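## Task

Carry the single carton on the table onto the low platform and set it down on the platform itself, lying flat with its original top face still up. No carton may overhang the platform edge. The platform and its two existing cartons must stay undisturbed. The result must hold without the robot: release suction and pull the tools away before ending.

## Robot and tools

ROBOT. Two arms, left_arm and right_arm, each ending in a vacuum cup rather than fingers. The controlled point of each arm is its cup point: the middle of the cup's rim (36 mm across) when nothing touches it. The cup opens along the cup point's own +z axis. Starting about 4 cm back from the rim, the tool body and its camera spread up to roughly 9 cm sideways, so leave room around the cup.

FRAME. Every pose is in one scene frame: origin on the table surface midway between the arms, +x pointing out across the table, +z up, and left_arm mounted on the +y side. The arm names do not correspond to the left or right of any image. Quaternions are written w first (qw, qx, qy, qz). Reported positions can be somewhat off, more so at long reach.

ROW FORMAT. Every motion command is a single row of 16 numbers covering both arms, even if one arm should stay put: left_arm x, y, z (metres), qw, qx, qy, qz, suction, then the same eight for right_arm. These are absolute target poses for each cup point in the scene frame, not offsets. Suction lies in [-1, 1]: above 0.01 means on, 0.01 or less means off, and it stays at whatever was last sent, so resend the current value (0 is itself an off command). To hold an arm still, resend its last reported full pose and suction in every row; also resend a fixed quaternion each time to keep orientation from drifting. A target more than 0.6 m from the arm's last reported position along any cup axis is refused. Each control step the controller trims the command to within 70 mm and 16 degrees of the measured pose and, if both cannot be met, favours position.

TOOLS.
- execute_actions: "actions" holds zero or one item. Empty list: just return the state (with pictures). Action: {"rows": [...], "steps": n}, 1 to 15 rows, steps up to 15 (default 15), each step 1/30 s; if rows run out the last one repeats. An action needs at least 4 steps; its result is captured 4 steps early and those steps run while you reply. Wait: {"steps": n} up to 300, counted from the previous result, reply time included. Optional "pictures": true adds camera images.
- move: "target" is one 16-number row as above; "speed" 0.002 to 0.5 m/s (default 0.25), turning capped at twice that in rad/s. Both cup points follow straight paths finishing together, 0.5 to 10 s long; nothing is avoided along the way. Suction values are applied at the start. The result line "move:" gives the ending (done, off_target, moving, held, fault), any limits (paced = pose was clipped; held = a check blocked some steps, after which the arm may jump fast), and each cup point's distance from its target. Pictures are included.
- wait: "seconds" 0 to 10; nothing new is sent.
- zoom_image: "camera" one of cam_head_left, cam_head_right, cam_high, cam_low (672x504) or cam_left_wrist, cam_right_wrist (616x616); "region" [x0, y0, x1, y1] in pixels from the top-left, at most 504 by 504.
- finished_scene: "scene" is the number of the current scene; it ends it for good and reports success, then gives the next task.

RESULTS. The state line lists each cup point's position, quaternion and velocities. suction_measured shows vacuum: near 0 with no seal, 0.83 or more on an airtight face, lower with leaks. part_present turns 1 at 0.50 and back to 0 below 0.45. "pose unreachable" means the clearance check altered or blocked that arm's command; HELD marks steps where this happened. A "Hand target" line appears only when no steps are pending. MOTOR HOT warns of heating under load; OVER-TEMPERATURE FAULT means the arm was braked to cool.

PICKING AND PLACING. Turn suction on and press the cup squarely onto a flat, smooth carton face so the rim seals all round; edges, seams or gaps under the rim leak. Under vacuum the cup shortens, so a held carton rides up to about 12 mm nearer the tool. Vacuum alone can lift a nearby resting object. To release, lower the carton until it sits on the platform, switch suction off, then lift at least 15 mm. If the cup seals to the table it pins the tool; switch suction off.

CAUTIONS. Arms are stiff: commanding even slightly beyond a contact can trip a fault, and faster contacts hit harder, so approach slowly and stop near the surface. A joint reaching its load limit (waist, shoulder 299; elbow 140; forearm roll, wrist pitch, wrist roll 39.6 N m) or an external force of 144 N halts that arm for 10 s and drops the rest of the call. Keep the arms from striking each other. Do not drop, slam or shove cartons, and never push anything off the table. Don't disturb the platform or its cartons. Loose objects may occasionally get nudged by outside pushes. Near full arm extension the cup point may lag, wander or overshoot.

Each tool is called after "Request:" as a command line: name --argument value for each argument, lists and objects as JSON in quotes; but a table of rows of numbers goes row by row, as --pt "numbers of a row", without its own name.

## Session

Request:
execute_actions --actions '[]'

Scene clock: 0.00 s of 9600.00 s.
left_arm: end_effector_position=(+0.6860, +0.4929, +0.3617) suction_measured=0.00 part_present=0 end_effector_quat_wxyz=(-0.000, -0.271, +0.963, -0.000) end_effector_velocity=(-0.000, +0.001, +0.000) end_effector_angular_velocity=(+0.000, -0.000, +0.002) | right_arm: end_effector_position=(+0.6712, -0.4264, +0.3620) suction_measured=0.00 part_present=0 end_effector_quat_wxyz=(+0.000, +0.191, +0.982, +0.000) end_effector_velocity=(-0.000, +0.000, +0.000) end_effector_angular_velocity=(+0.000, -0.001, +0.000)
Joint positions: left_arm=[-0.053  0.168  1.619 -0.001  1.355 -0.577] | right_arm=[-0.055  0.166  1.621  0.001  1.354  0.47 ]
Joint velocities: left_arm=[ 0.002 -0.001 -0.     0.     0.     0.   ] | right_arm=[ 0.    -0.001  0.     0.     0.     0.   ]
Hand target (left_arm): +0.686, +0.493, +0.362; -0.000, -0.271, +0.963, -0.000
Hand target (right_arm): +0.671, -0.426, +0.362; +0.000, +0.191, +0.982, +0.000

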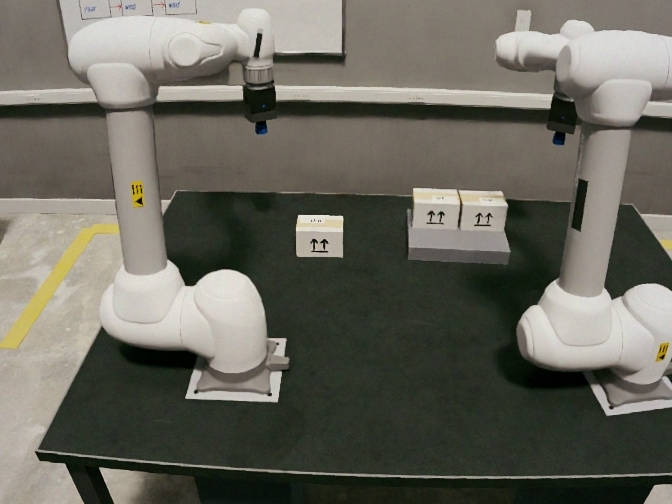

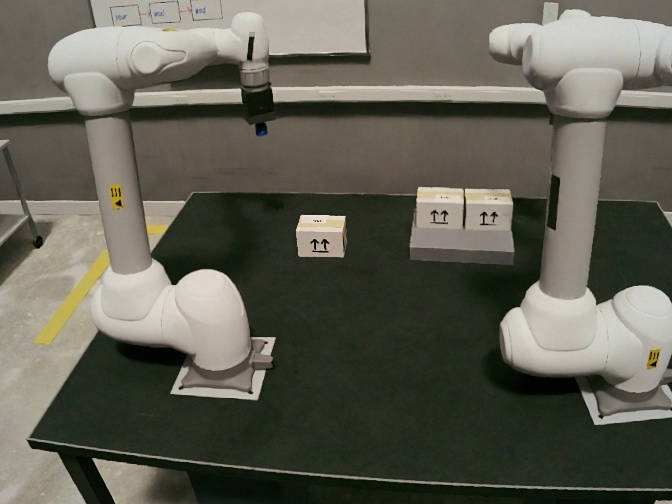

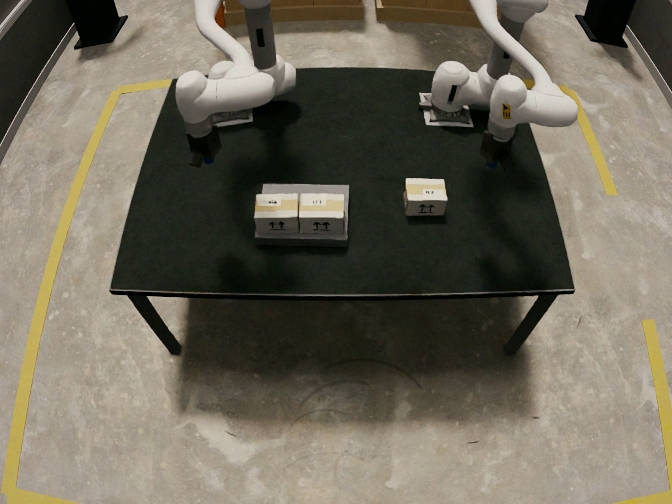

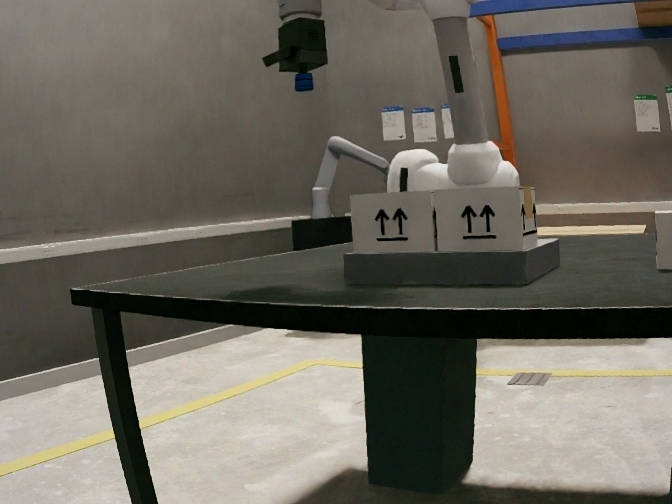

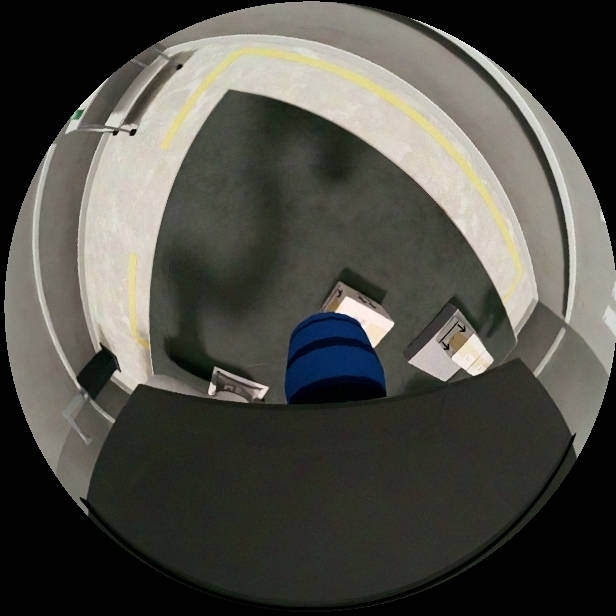

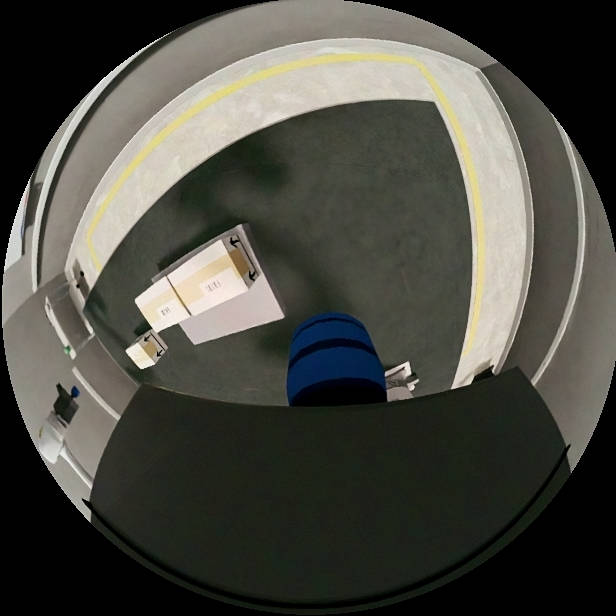

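Request:
zoom_image --camera "cam_high" --region '[245, 170, 365, 260]'

Request:
zoom_image --camera "cam_high" --region '[385, 165, 465, 230]'

Request:
zoom_image --camera "cam_head_left" --region '[280, 175, 530, 275]'

Request:
zoom_image --camera "cam_low" --region '[330, 170, 672, 300]'

Request:
zoom_image --camera "cam_right_wrist" --region '[115, 210, 300, 380]'

Region (245, 170, 365, 260) of cam_high's 672x504 image, scaled by 4.200, with more detail than that image has; it fills the top 378 rows of this view, and the rest is white.

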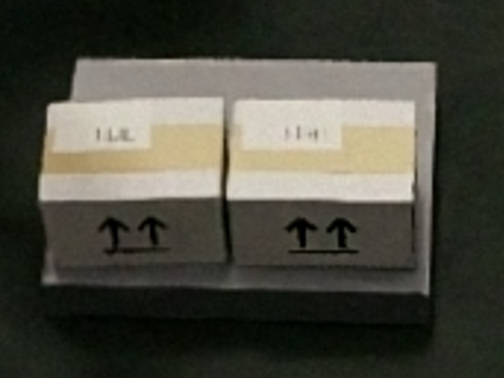

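Region (385, 165, 465, 230) of cam_high's 672x504 image, scaled by 6.300, with more detail than that image has; it fills the top 410 rows of this view, and the rest is white.

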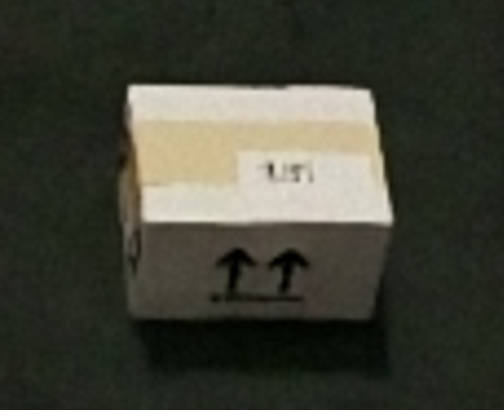

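Region (280, 175, 530, 275) of cam_head_left's 672x504 image, scaled by 2.016, with more detail than that image has; it fills the top 202 rows of this view, and the rest is white.

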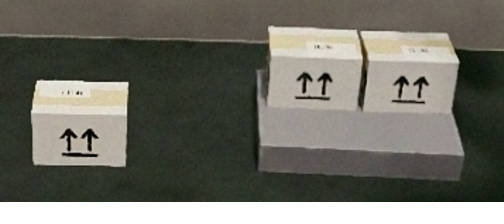

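Region (330, 170, 672, 300) of cam_low's 672x504 image, scaled by 1.474, with more detail than that image has; it fills the top 192 rows of this view, and the rest is white.

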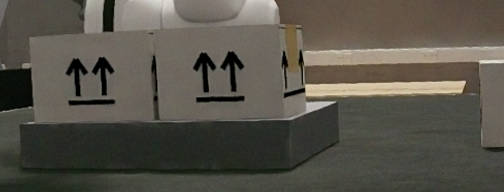

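Region (115, 210, 300, 380) of cam_right_wrist's 616x616 image, scaled by 2.724, with more detail than that image has; it fills the top 463 rows of this view, and the rest is white.

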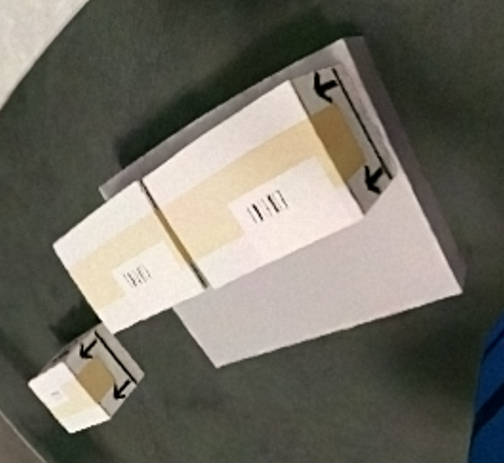

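Request:
move --target '[0.586, 0.309, 0.135, 0, 0, 1, 0, 0, 0.6712, -0.4264, 0.3620, 0, 0.191, 0.982, 0, 0]' --speed 0.45

Scene clock: 3.07 s of 9600.00 s.
left_arm: end_effector_position=(+0.5861, +0.3089, +0.1350) suction_measured=0.00 part_present=0 end_effector_quat_wxyz=(+0.000, -0.000, +1.000, +0.000) end_effector_velocity=(+0.000, +0.001, -0.000) end_effector_angular_velocity=(+0.000, +0.000, +0.001) | right_arm: end_effector_position=(+0.6712, -0.4264, +0.3620) suction_measured=0.00 part_present=0 end_effector_quat_wxyz=(-0.000, +0.191, +0.982, +0.000) end_effector_velocity=(+0.000, +0.000, -0.000) end_effector_angular_velocity=(+0.000, +0.000, +0.000)
Joint positions: left_arm=[-0.381  0.214  2.013  0.     0.914 -0.357] | right_arm=[-0.054  0.166  1.621  0.     1.355  0.471]
Joint velocities: left_arm=[ 0.001  0.     0.     0.     0.    -0.   ] | right_arm=[ 0.  0. -0.  0. -0. -0.]
Hand target (left_arm): +0.586, +0.309, +0.135; -0.000, -0.000, +1.000, +0.000
Hand target (right_arm): +0.671, -0.426, +0.362; -0.000, +0.191, +0.982, +0.000
Off the commanded pose (left_arm): 0.000 m, 0 deg.
Off the commanded pose (right_arm): 0.000 m, 0 deg.
Kept back: nothing.
move: done

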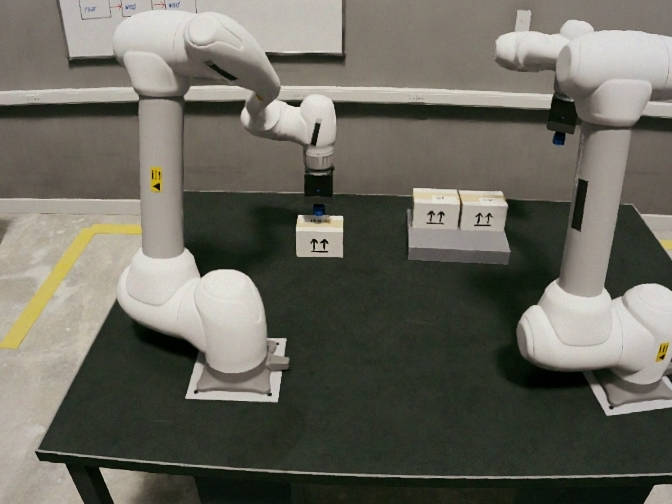

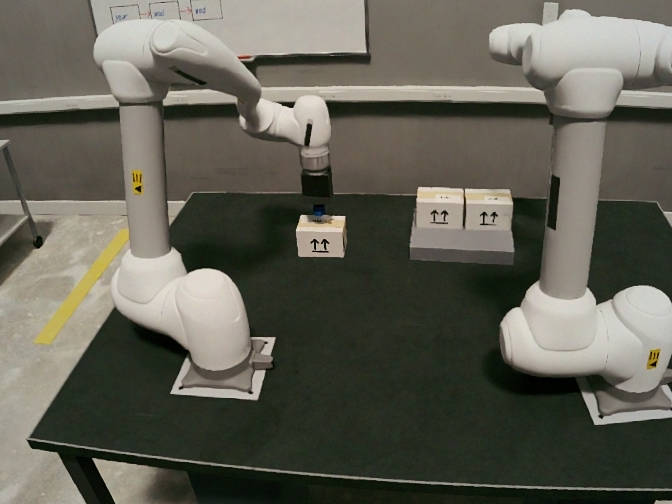

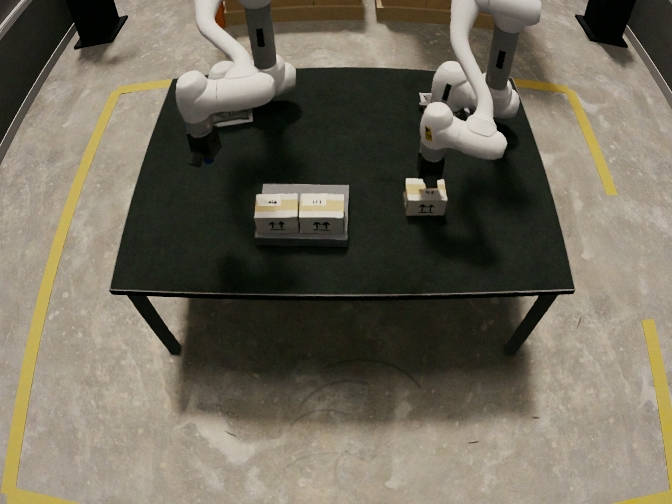

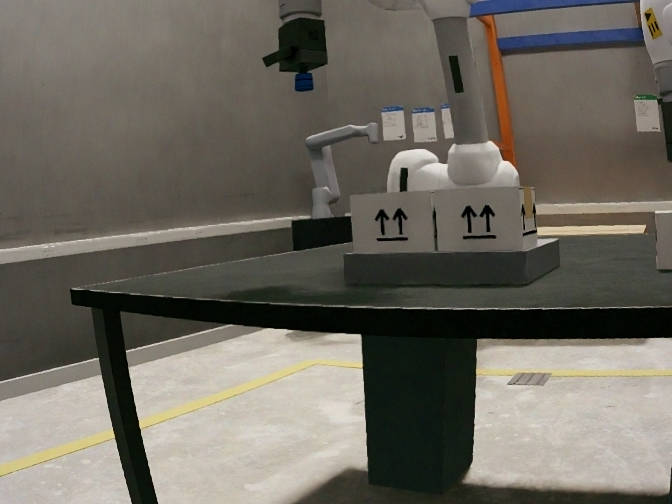

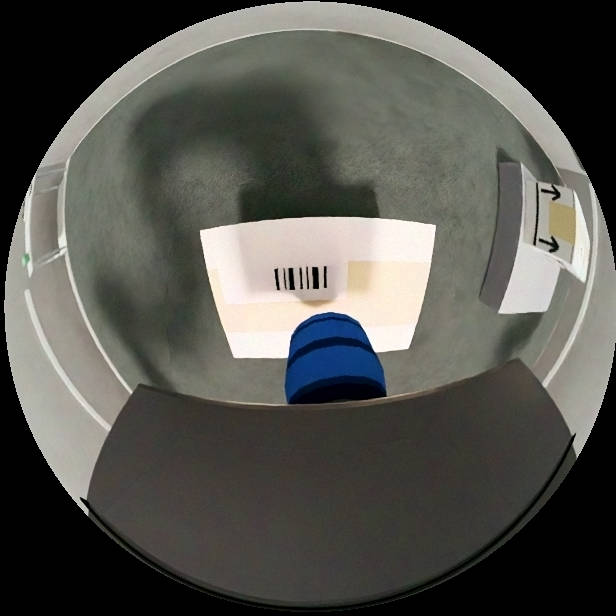

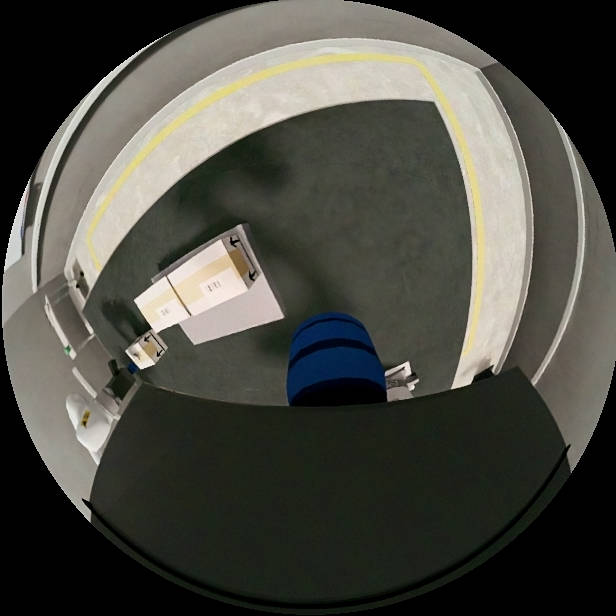

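Request:
execute_actions --actions '[]'

Scene clock: 3.47 s of 9600.00 s.
left_arm: end_effector_position=(+0.5861, +0.3088, +0.1350) suction_measured=0.00 part_present=0 end_effector_quat_wxyz=(-0.000, -0.000, +1.000, +0.000) end_effector_velocity=(+0.000, -0.000, -0.000) end_effector_angular_velocity=(-0.001, -0.000, +0.000) | right_arm: end_effector_position=(+0.6712, -0.4264, +0.3620) suction_measured=0.00 part_present=0 end_effector_quat_wxyz=(-0.000, +0.191, +0.982, +0.000) end_effector_velocity=(-0.000, +0.000, +0.000) end_effector_angular_velocity=(+0.000, -0.001, +0.000)
Joint positions: left_arm=[-0.381  0.214  2.013  0.     0.914 -0.357] | right_arm=[-0.054  0.166  1.621  0.     1.355  0.471]
Joint velocities: left_arm=[-0.     0.    -0.    -0.001 -0.001 -0.   ] | right_arm=[ 0.    -0.001  0.     0.    -0.    -0.   ]
Hand target (left_arm): +0.586, +0.309, +0.135; -0.000, -0.000, +1.000, +0.000
Hand target (right_arm): +0.671, -0.426, +0.362; -0.000, +0.191, +0.982, +0.000
Off the commanded pose (left_arm): 0.000 m, 0 deg.
Off the commanded pose (right_arm): 0.000 m, 0 deg.
Kept back: nothing.
Steps of this call (steps 1 to 12: nothing new was sent). Readings (end_effector_position | what the end effector reports):
1: left_arm (+0.5861, +0.3089, +0.1350) | right_arm (+0.6712, -0.4264, +0.3620) | left_arm suction_measured=0.00 part_present=0 | right_arm suction_measured=0.00 part_present=0
2: left_arm (+0.5861, +0.3089, +0.1350) | right_arm (+0.6712, -0.4264, +0.3620) | left_arm suction_measured=0.00 part_present=0 | right_arm suction_measured=0.00 part_present=0
4: left_arm (+0.5861, +0.3089, +0.1350) | right_arm (+0.6712, -0.4264, +0.3620) | left_arm suction_measured=0.00 part_present=0 | right_arm suction_measured=0.00 part_present=0
8: left_arm (+0.5861, +0.3088, +0.1350) | right_arm (+0.6712, -0.4264, +0.3620) | left_arm suction_measured=0.00 part_present=0 | right_arm suction_measured=0.00 part_present=0
12: the state above

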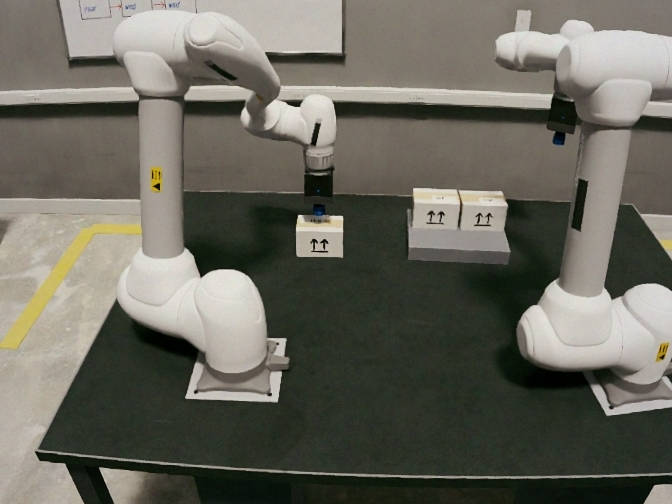

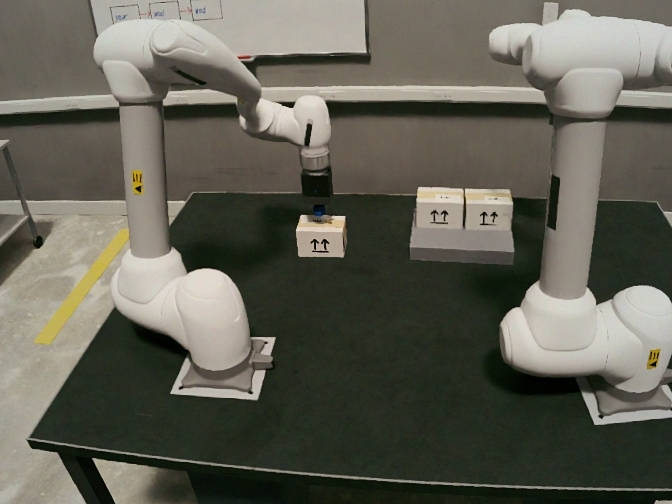

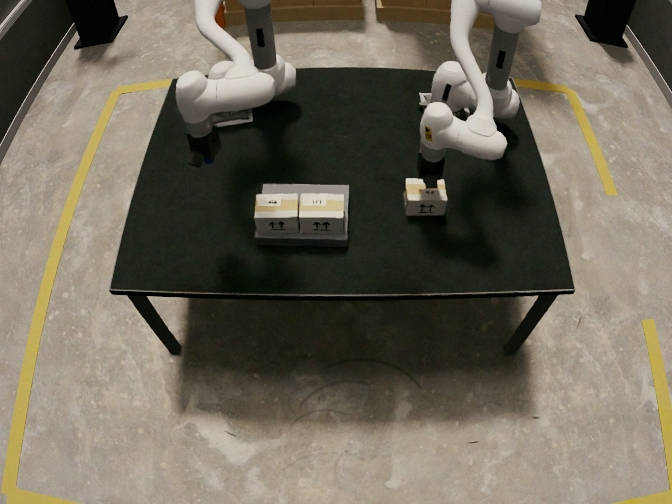

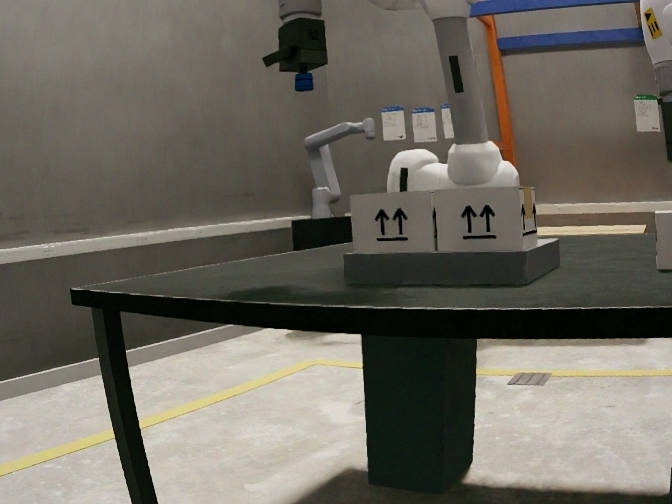

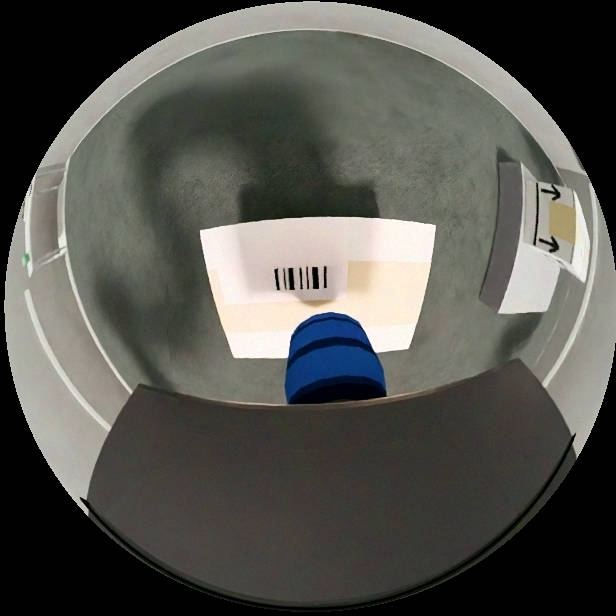

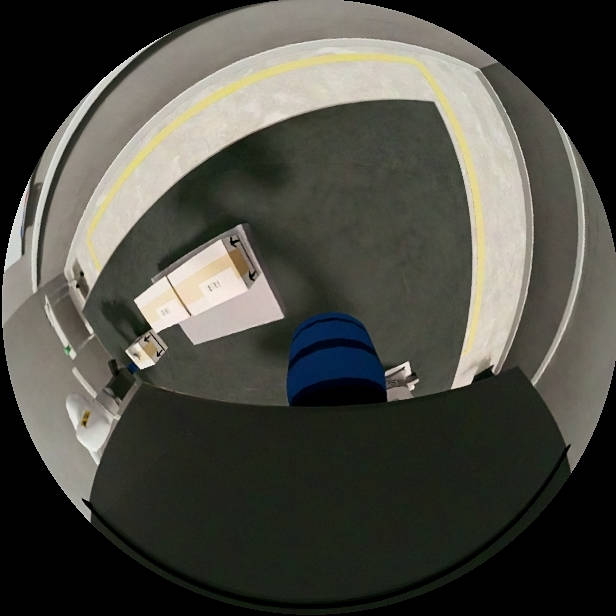

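Request:
move --target '[0.596,0.311,0.092,0,0,1,0,1,0.6712,-0.4264,0.3620,0,0.191,0.982,0,0]' --speed 0.07

Scene clock: 4.60 s of 9600.00 s.
left_arm: end_effector_position=(+0.5959, +0.3110, +0.0919) suction_measured=0.88 part_present=1 end_effector_quat_wxyz=(-0.000, -0.000, +1.000, +0.000) end_effector_velocity=(+0.000, +0.001, +0.000) end_effector_angular_velocity=(+0.000, +0.000, +0.002) | right_arm: end_effector_position=(+0.6712, -0.4264, +0.3620) suction_measured=0.00 part_present=0 end_effector_quat_wxyz=(-0.000, +0.191, +0.982, -0.000) end_effector_velocity=(+0.000, -0.000, -0.001) end_effector_angular_velocity=(+0.001, +0.002, -0.001)
Joint positions: left_arm=[-0.371  0.276  2.031  0.     0.835 -0.347] | right_arm=[-0.054  0.166  1.621 -0.     1.355  0.471]
Joint velocities: left_arm=[ 0.001 -0.    -0.    -0.     0.001 -0.   ] | right_arm=[-0.001  0.001  0.     0.001 -0.     0.   ]
Hand target (left_arm): +0.596, +0.311, +0.092; +0.000, -0.000, +1.000, +0.000
Hand target (right_arm): +0.671, -0.426, +0.362; -0.000, +0.191, +0.982, -0.000
Off the commanded pose (left_arm): 0.000 m, 0 deg.
Off the commanded pose (right_arm): 0.000 m, 0 deg.
Kept back: nothing.
move: done

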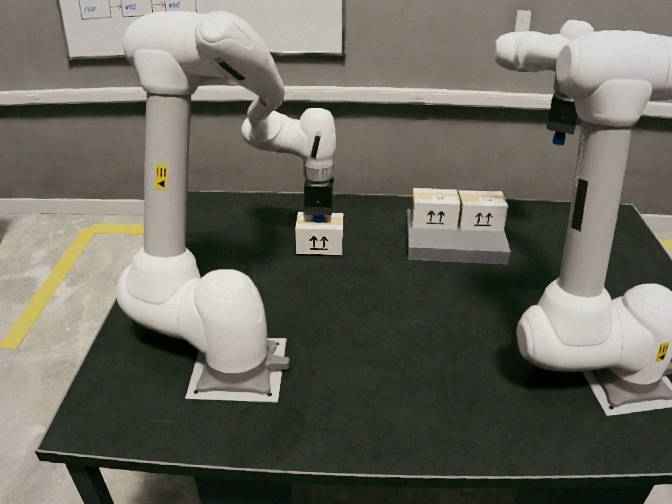

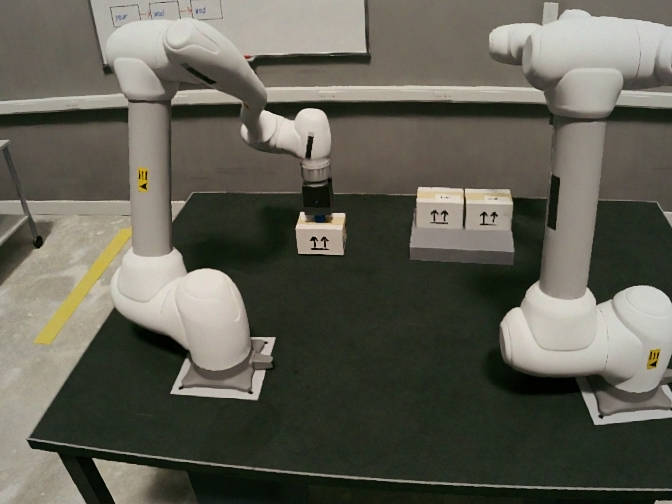

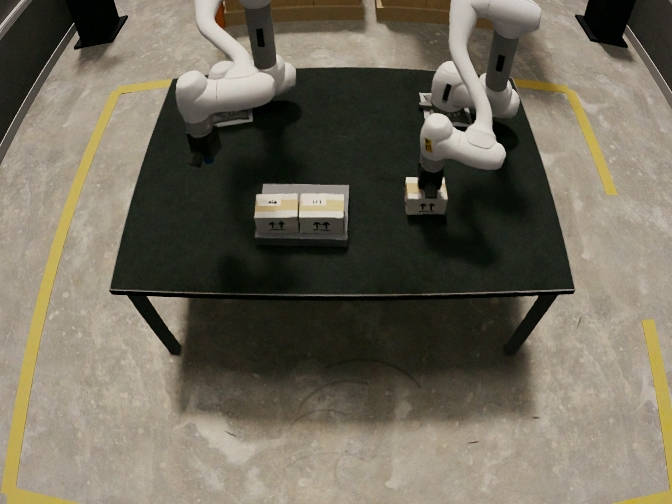

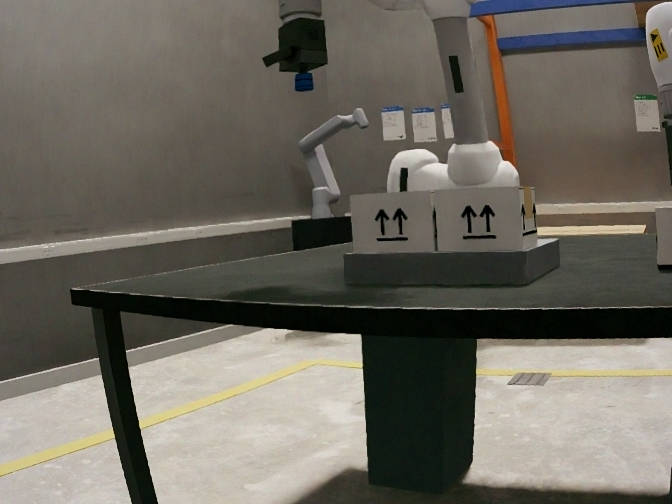

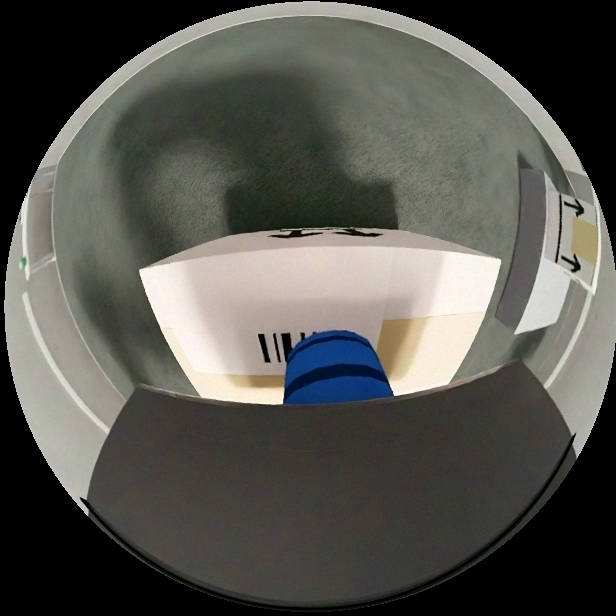

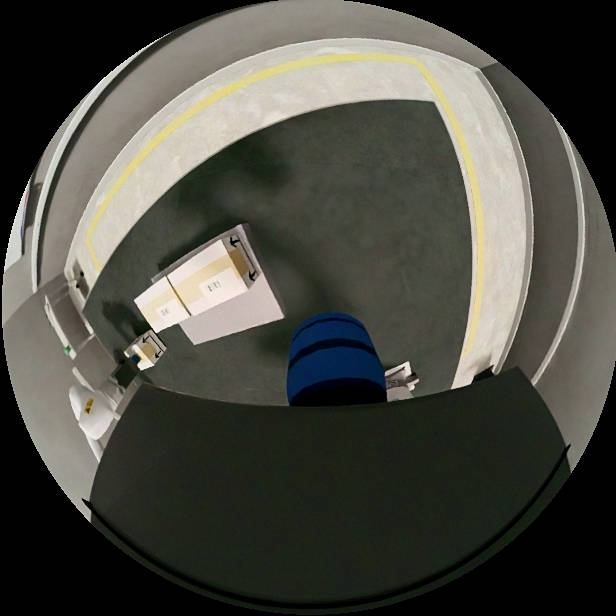

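Request:
move --target '[0.590,-0.066,0.195,0,0.02,0.9998,0,1,0.6712,-0.4264,0.3620,0,0.191,0.982,0,0]' --speed 0.4

Scene clock: 6.27 s of 9600.00 s.
left_arm: end_effector_position=(+0.5899, -0.0661, +0.1949) suction_measured=0.93 part_present=1 end_effector_quat_wxyz=(-0.000, +0.020, +1.000, +0.000) end_effector_velocity=(-0.000, -0.001, -0.000) end_effector_angular_velocity=(-0.001, +0.001, -0.000) | right_arm: end_effector_position=(+0.6712, -0.4264, +0.3620) suction_measured=0.00 part_present=0 end_effector_quat_wxyz=(-0.000, +0.191, +0.982, -0.000) end_effector_velocity=(-0.000, -0.000, +0.001) end_effector_angular_velocity=(-0.000, -0.001, +0.000)
Joint positions: left_arm=[-0.844  0.447  1.557  0.     1.138 -0.78 ] | right_arm=[-0.054  0.166  1.621 -0.     1.355  0.471]
Joint velocities: left_arm=[-0.     0.001 -0.001 -0.001 -0.     0.001] | right_arm=[ 0.    -0.001 -0.    -0.001  0.    -0.   ]
Hand target (left_arm): +0.590, -0.066, +0.195; -0.000, +0.020, +1.000, +0.000
Hand target (right_arm): +0.671, -0.426, +0.362; -0.000, +0.191, +0.982, -0.000
Off the commanded pose (left_arm): 0.000 m, 0 deg.
Off the commanded pose (right_arm): 0.000 m, 0 deg.
Kept back: nothing.
move: done

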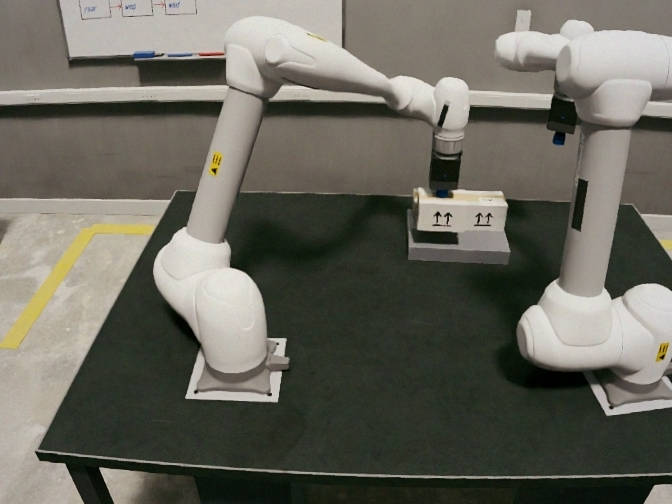

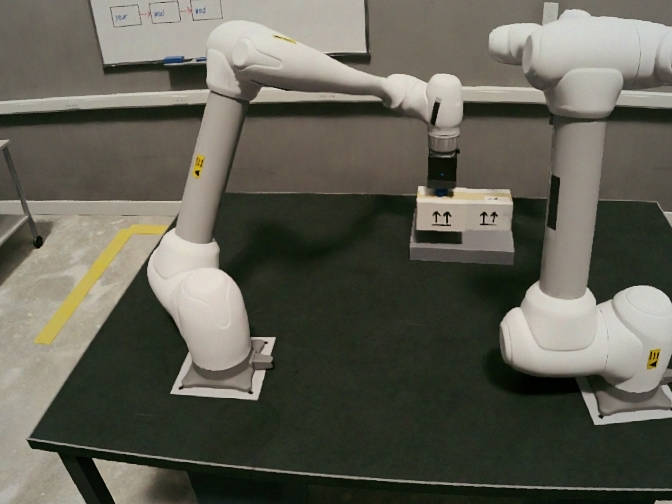

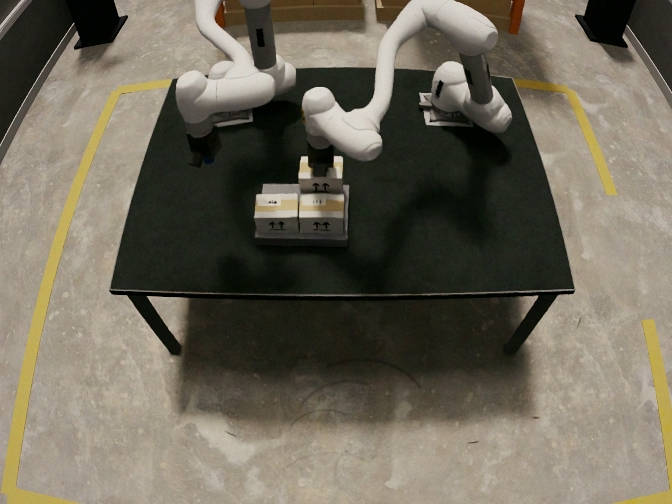

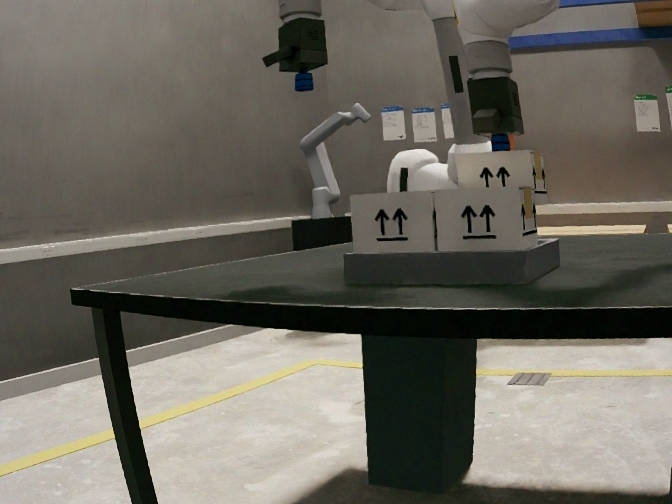

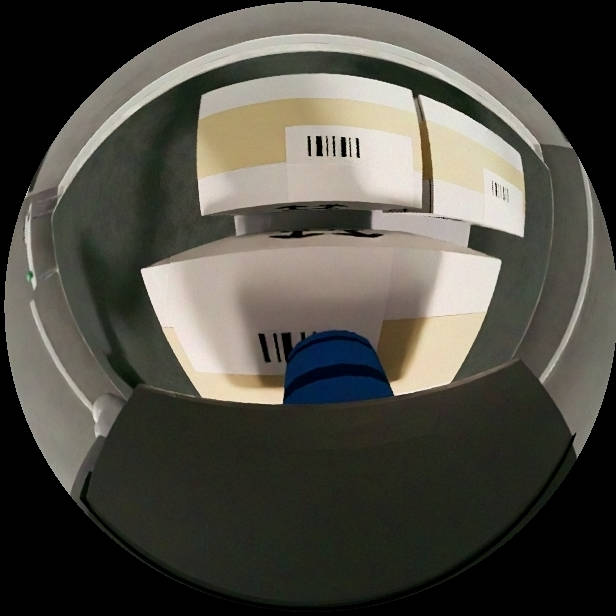

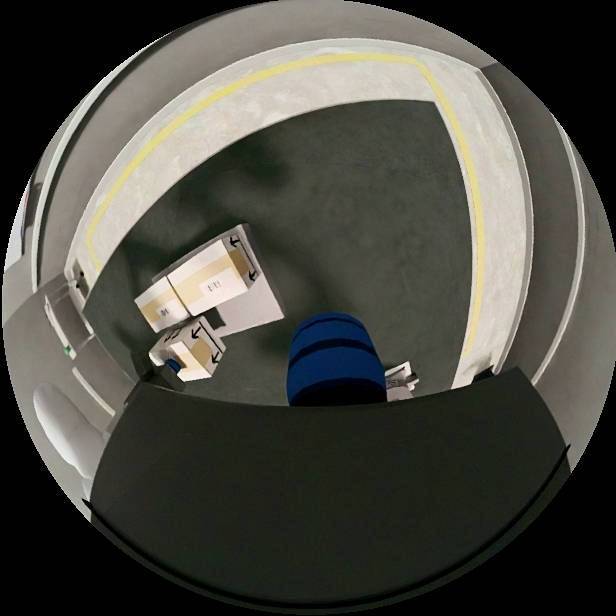

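Request:
zoom_image --camera "cam_left_wrist" --region '[180, 170, 480, 280]'

Region (180, 170, 480, 280) of cam_left_wrist's 616x616 image, scaled by 1.680, with more detail than that image has; it fills the top 185 rows of this view, and the rest is white.

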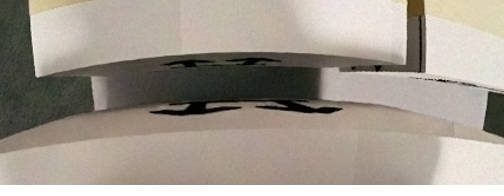

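Request:
move --target '[0.601,-0.066,0.143,0,0.02,0.9998,0,1,0.6712,-0.4264,0.3620,0,0.191,0.982,0,0]' --speed 0.12

Request:
zoom_image --camera "cam_left_wrist" --region '[110, 150, 530, 300]'

Request:
zoom_image --camera "cam_low" --region '[480, 170, 580, 270]'

Request:
zoom_image --camera "cam_right_wrist" --region '[130, 230, 300, 380]'

Request:
zoom_image --camera "cam_head_left" --region '[395, 180, 525, 275]'

Scene clock: 7.50 s of 9600.00 s.
left_arm: end_effector_position=(+0.6010, -0.0660, +0.1429) suction_measured=0.93 part_present=1 end_effector_quat_wxyz=(-0.000, +0.020, +1.000, +0.000) end_effector_velocity=(+0.001, +0.001, -0.001) end_effector_angular_velocity=(+0.000, -0.000, +0.002) | right_arm: end_effector_position=(+0.6712, -0.4264, +0.3620) suction_measured=0.00 part_present=0 end_effector_quat_wxyz=(-0.000, +0.191, +0.982, -0.000) end_effector_velocity=(-0.000, +0.000, +0.001) end_effector_angular_velocity=(+0.000, -0.001, +0.001)
Joint positions: left_arm=[-0.833  0.496  1.585  0.     1.061 -0.769] | right_arm=[-0.054  0.166  1.621 -0.     1.355  0.471]
Joint velocities: left_arm=[ 0.002  0.001  0.     0.    -0.001  0.   ] | right_arm=[ 0.001 -0.001 -0.     0.    -0.     0.   ]
Hand target (left_arm): +0.601, -0.066, +0.143; +0.000, +0.020, +1.000, +0.000
Hand target (right_arm): +0.671, -0.426, +0.362; -0.000, +0.191, +0.982, -0.000
Off the commanded pose (left_arm): 0.000 m, 0 deg.
Off the commanded pose (right_arm): 0.000 m, 0 deg.
Kept back: nothing.
move: done

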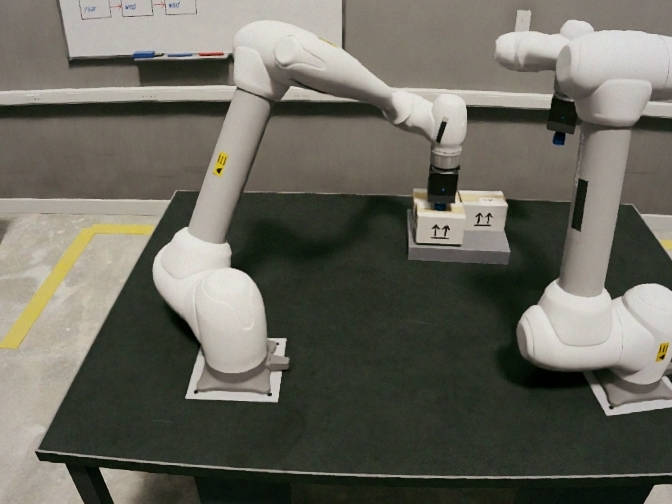

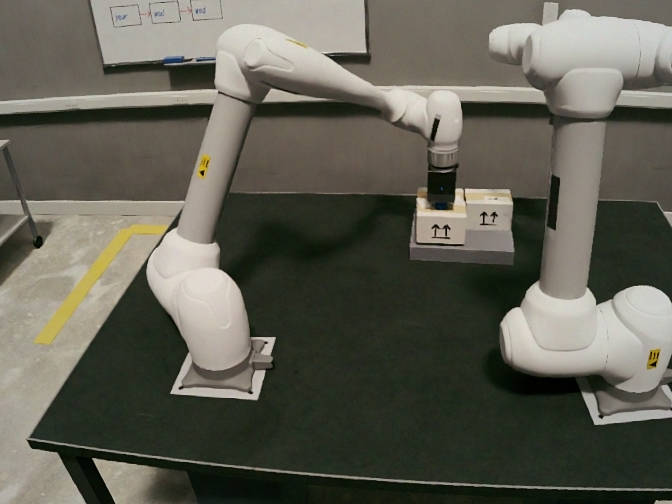

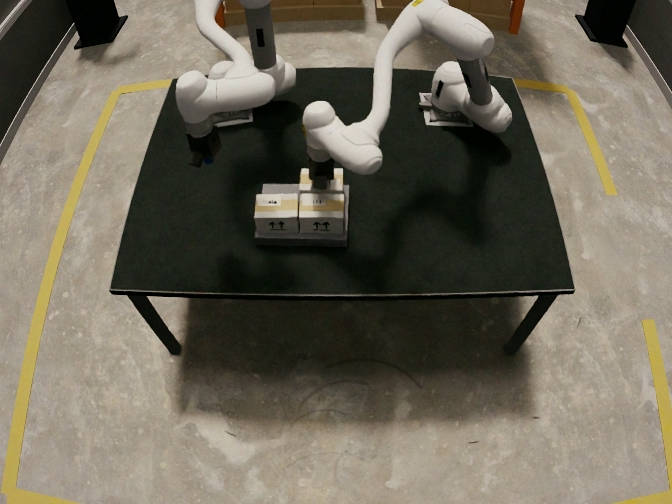

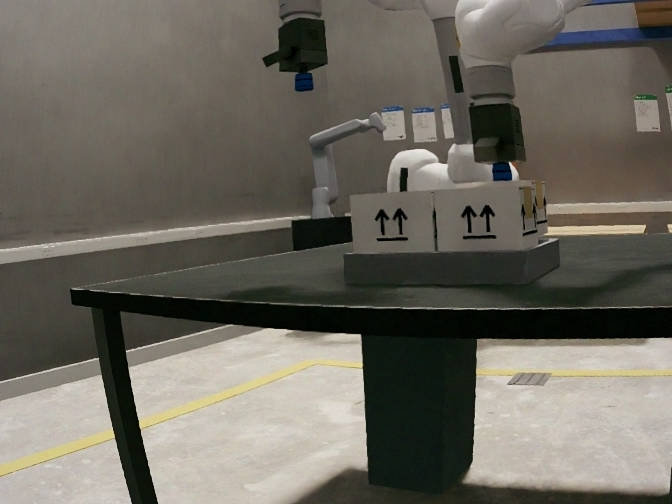

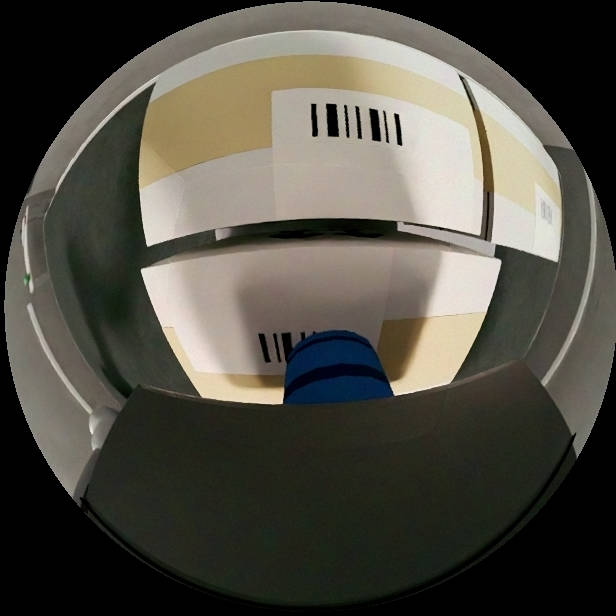

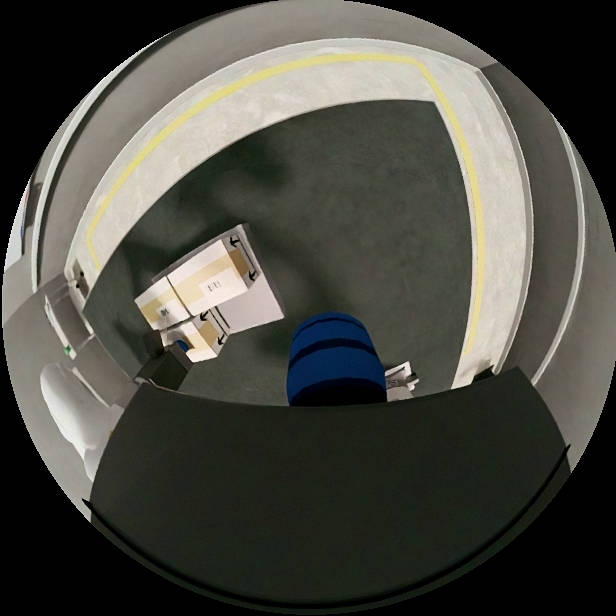

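Region (110, 150, 530, 300) of cam_left_wrist's 616x616 image, scaled by 1.200, with more detail than that image has; it fills the top 180 rows of this view, and the rest is white.

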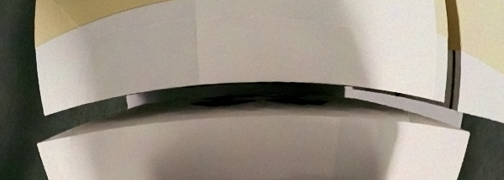

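Region (480, 170, 580, 270) of cam_low's 672x504 image, scaled by 5.040, with more detail than that image has.

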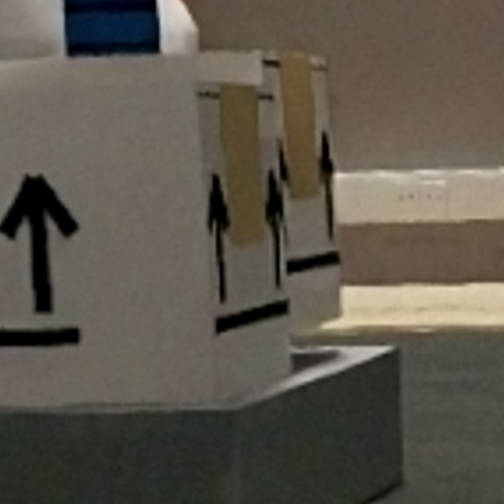

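Region (130, 230, 300, 380) of cam_right_wrist's 616x616 image, scaled by 2.965, with more detail than that image has; it fills the top 445 rows of this view, and the rest is white.

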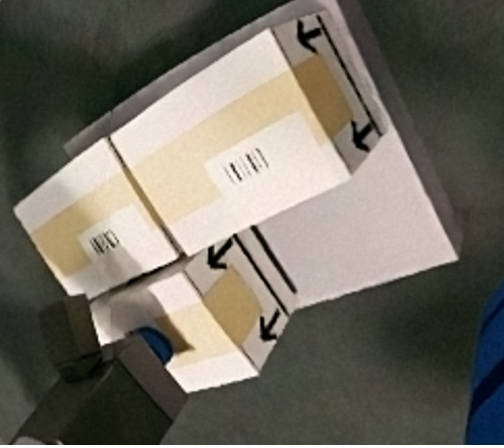

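Region (395, 180, 525, 275) of cam_head_left's 672x504 image, scaled by 3.877, with more detail than that image has; it fills the top 368 rows of this view, and the rest is white.

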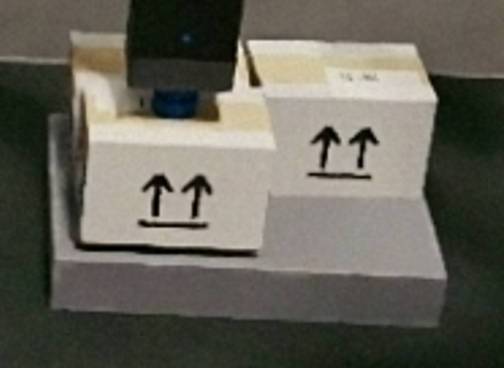

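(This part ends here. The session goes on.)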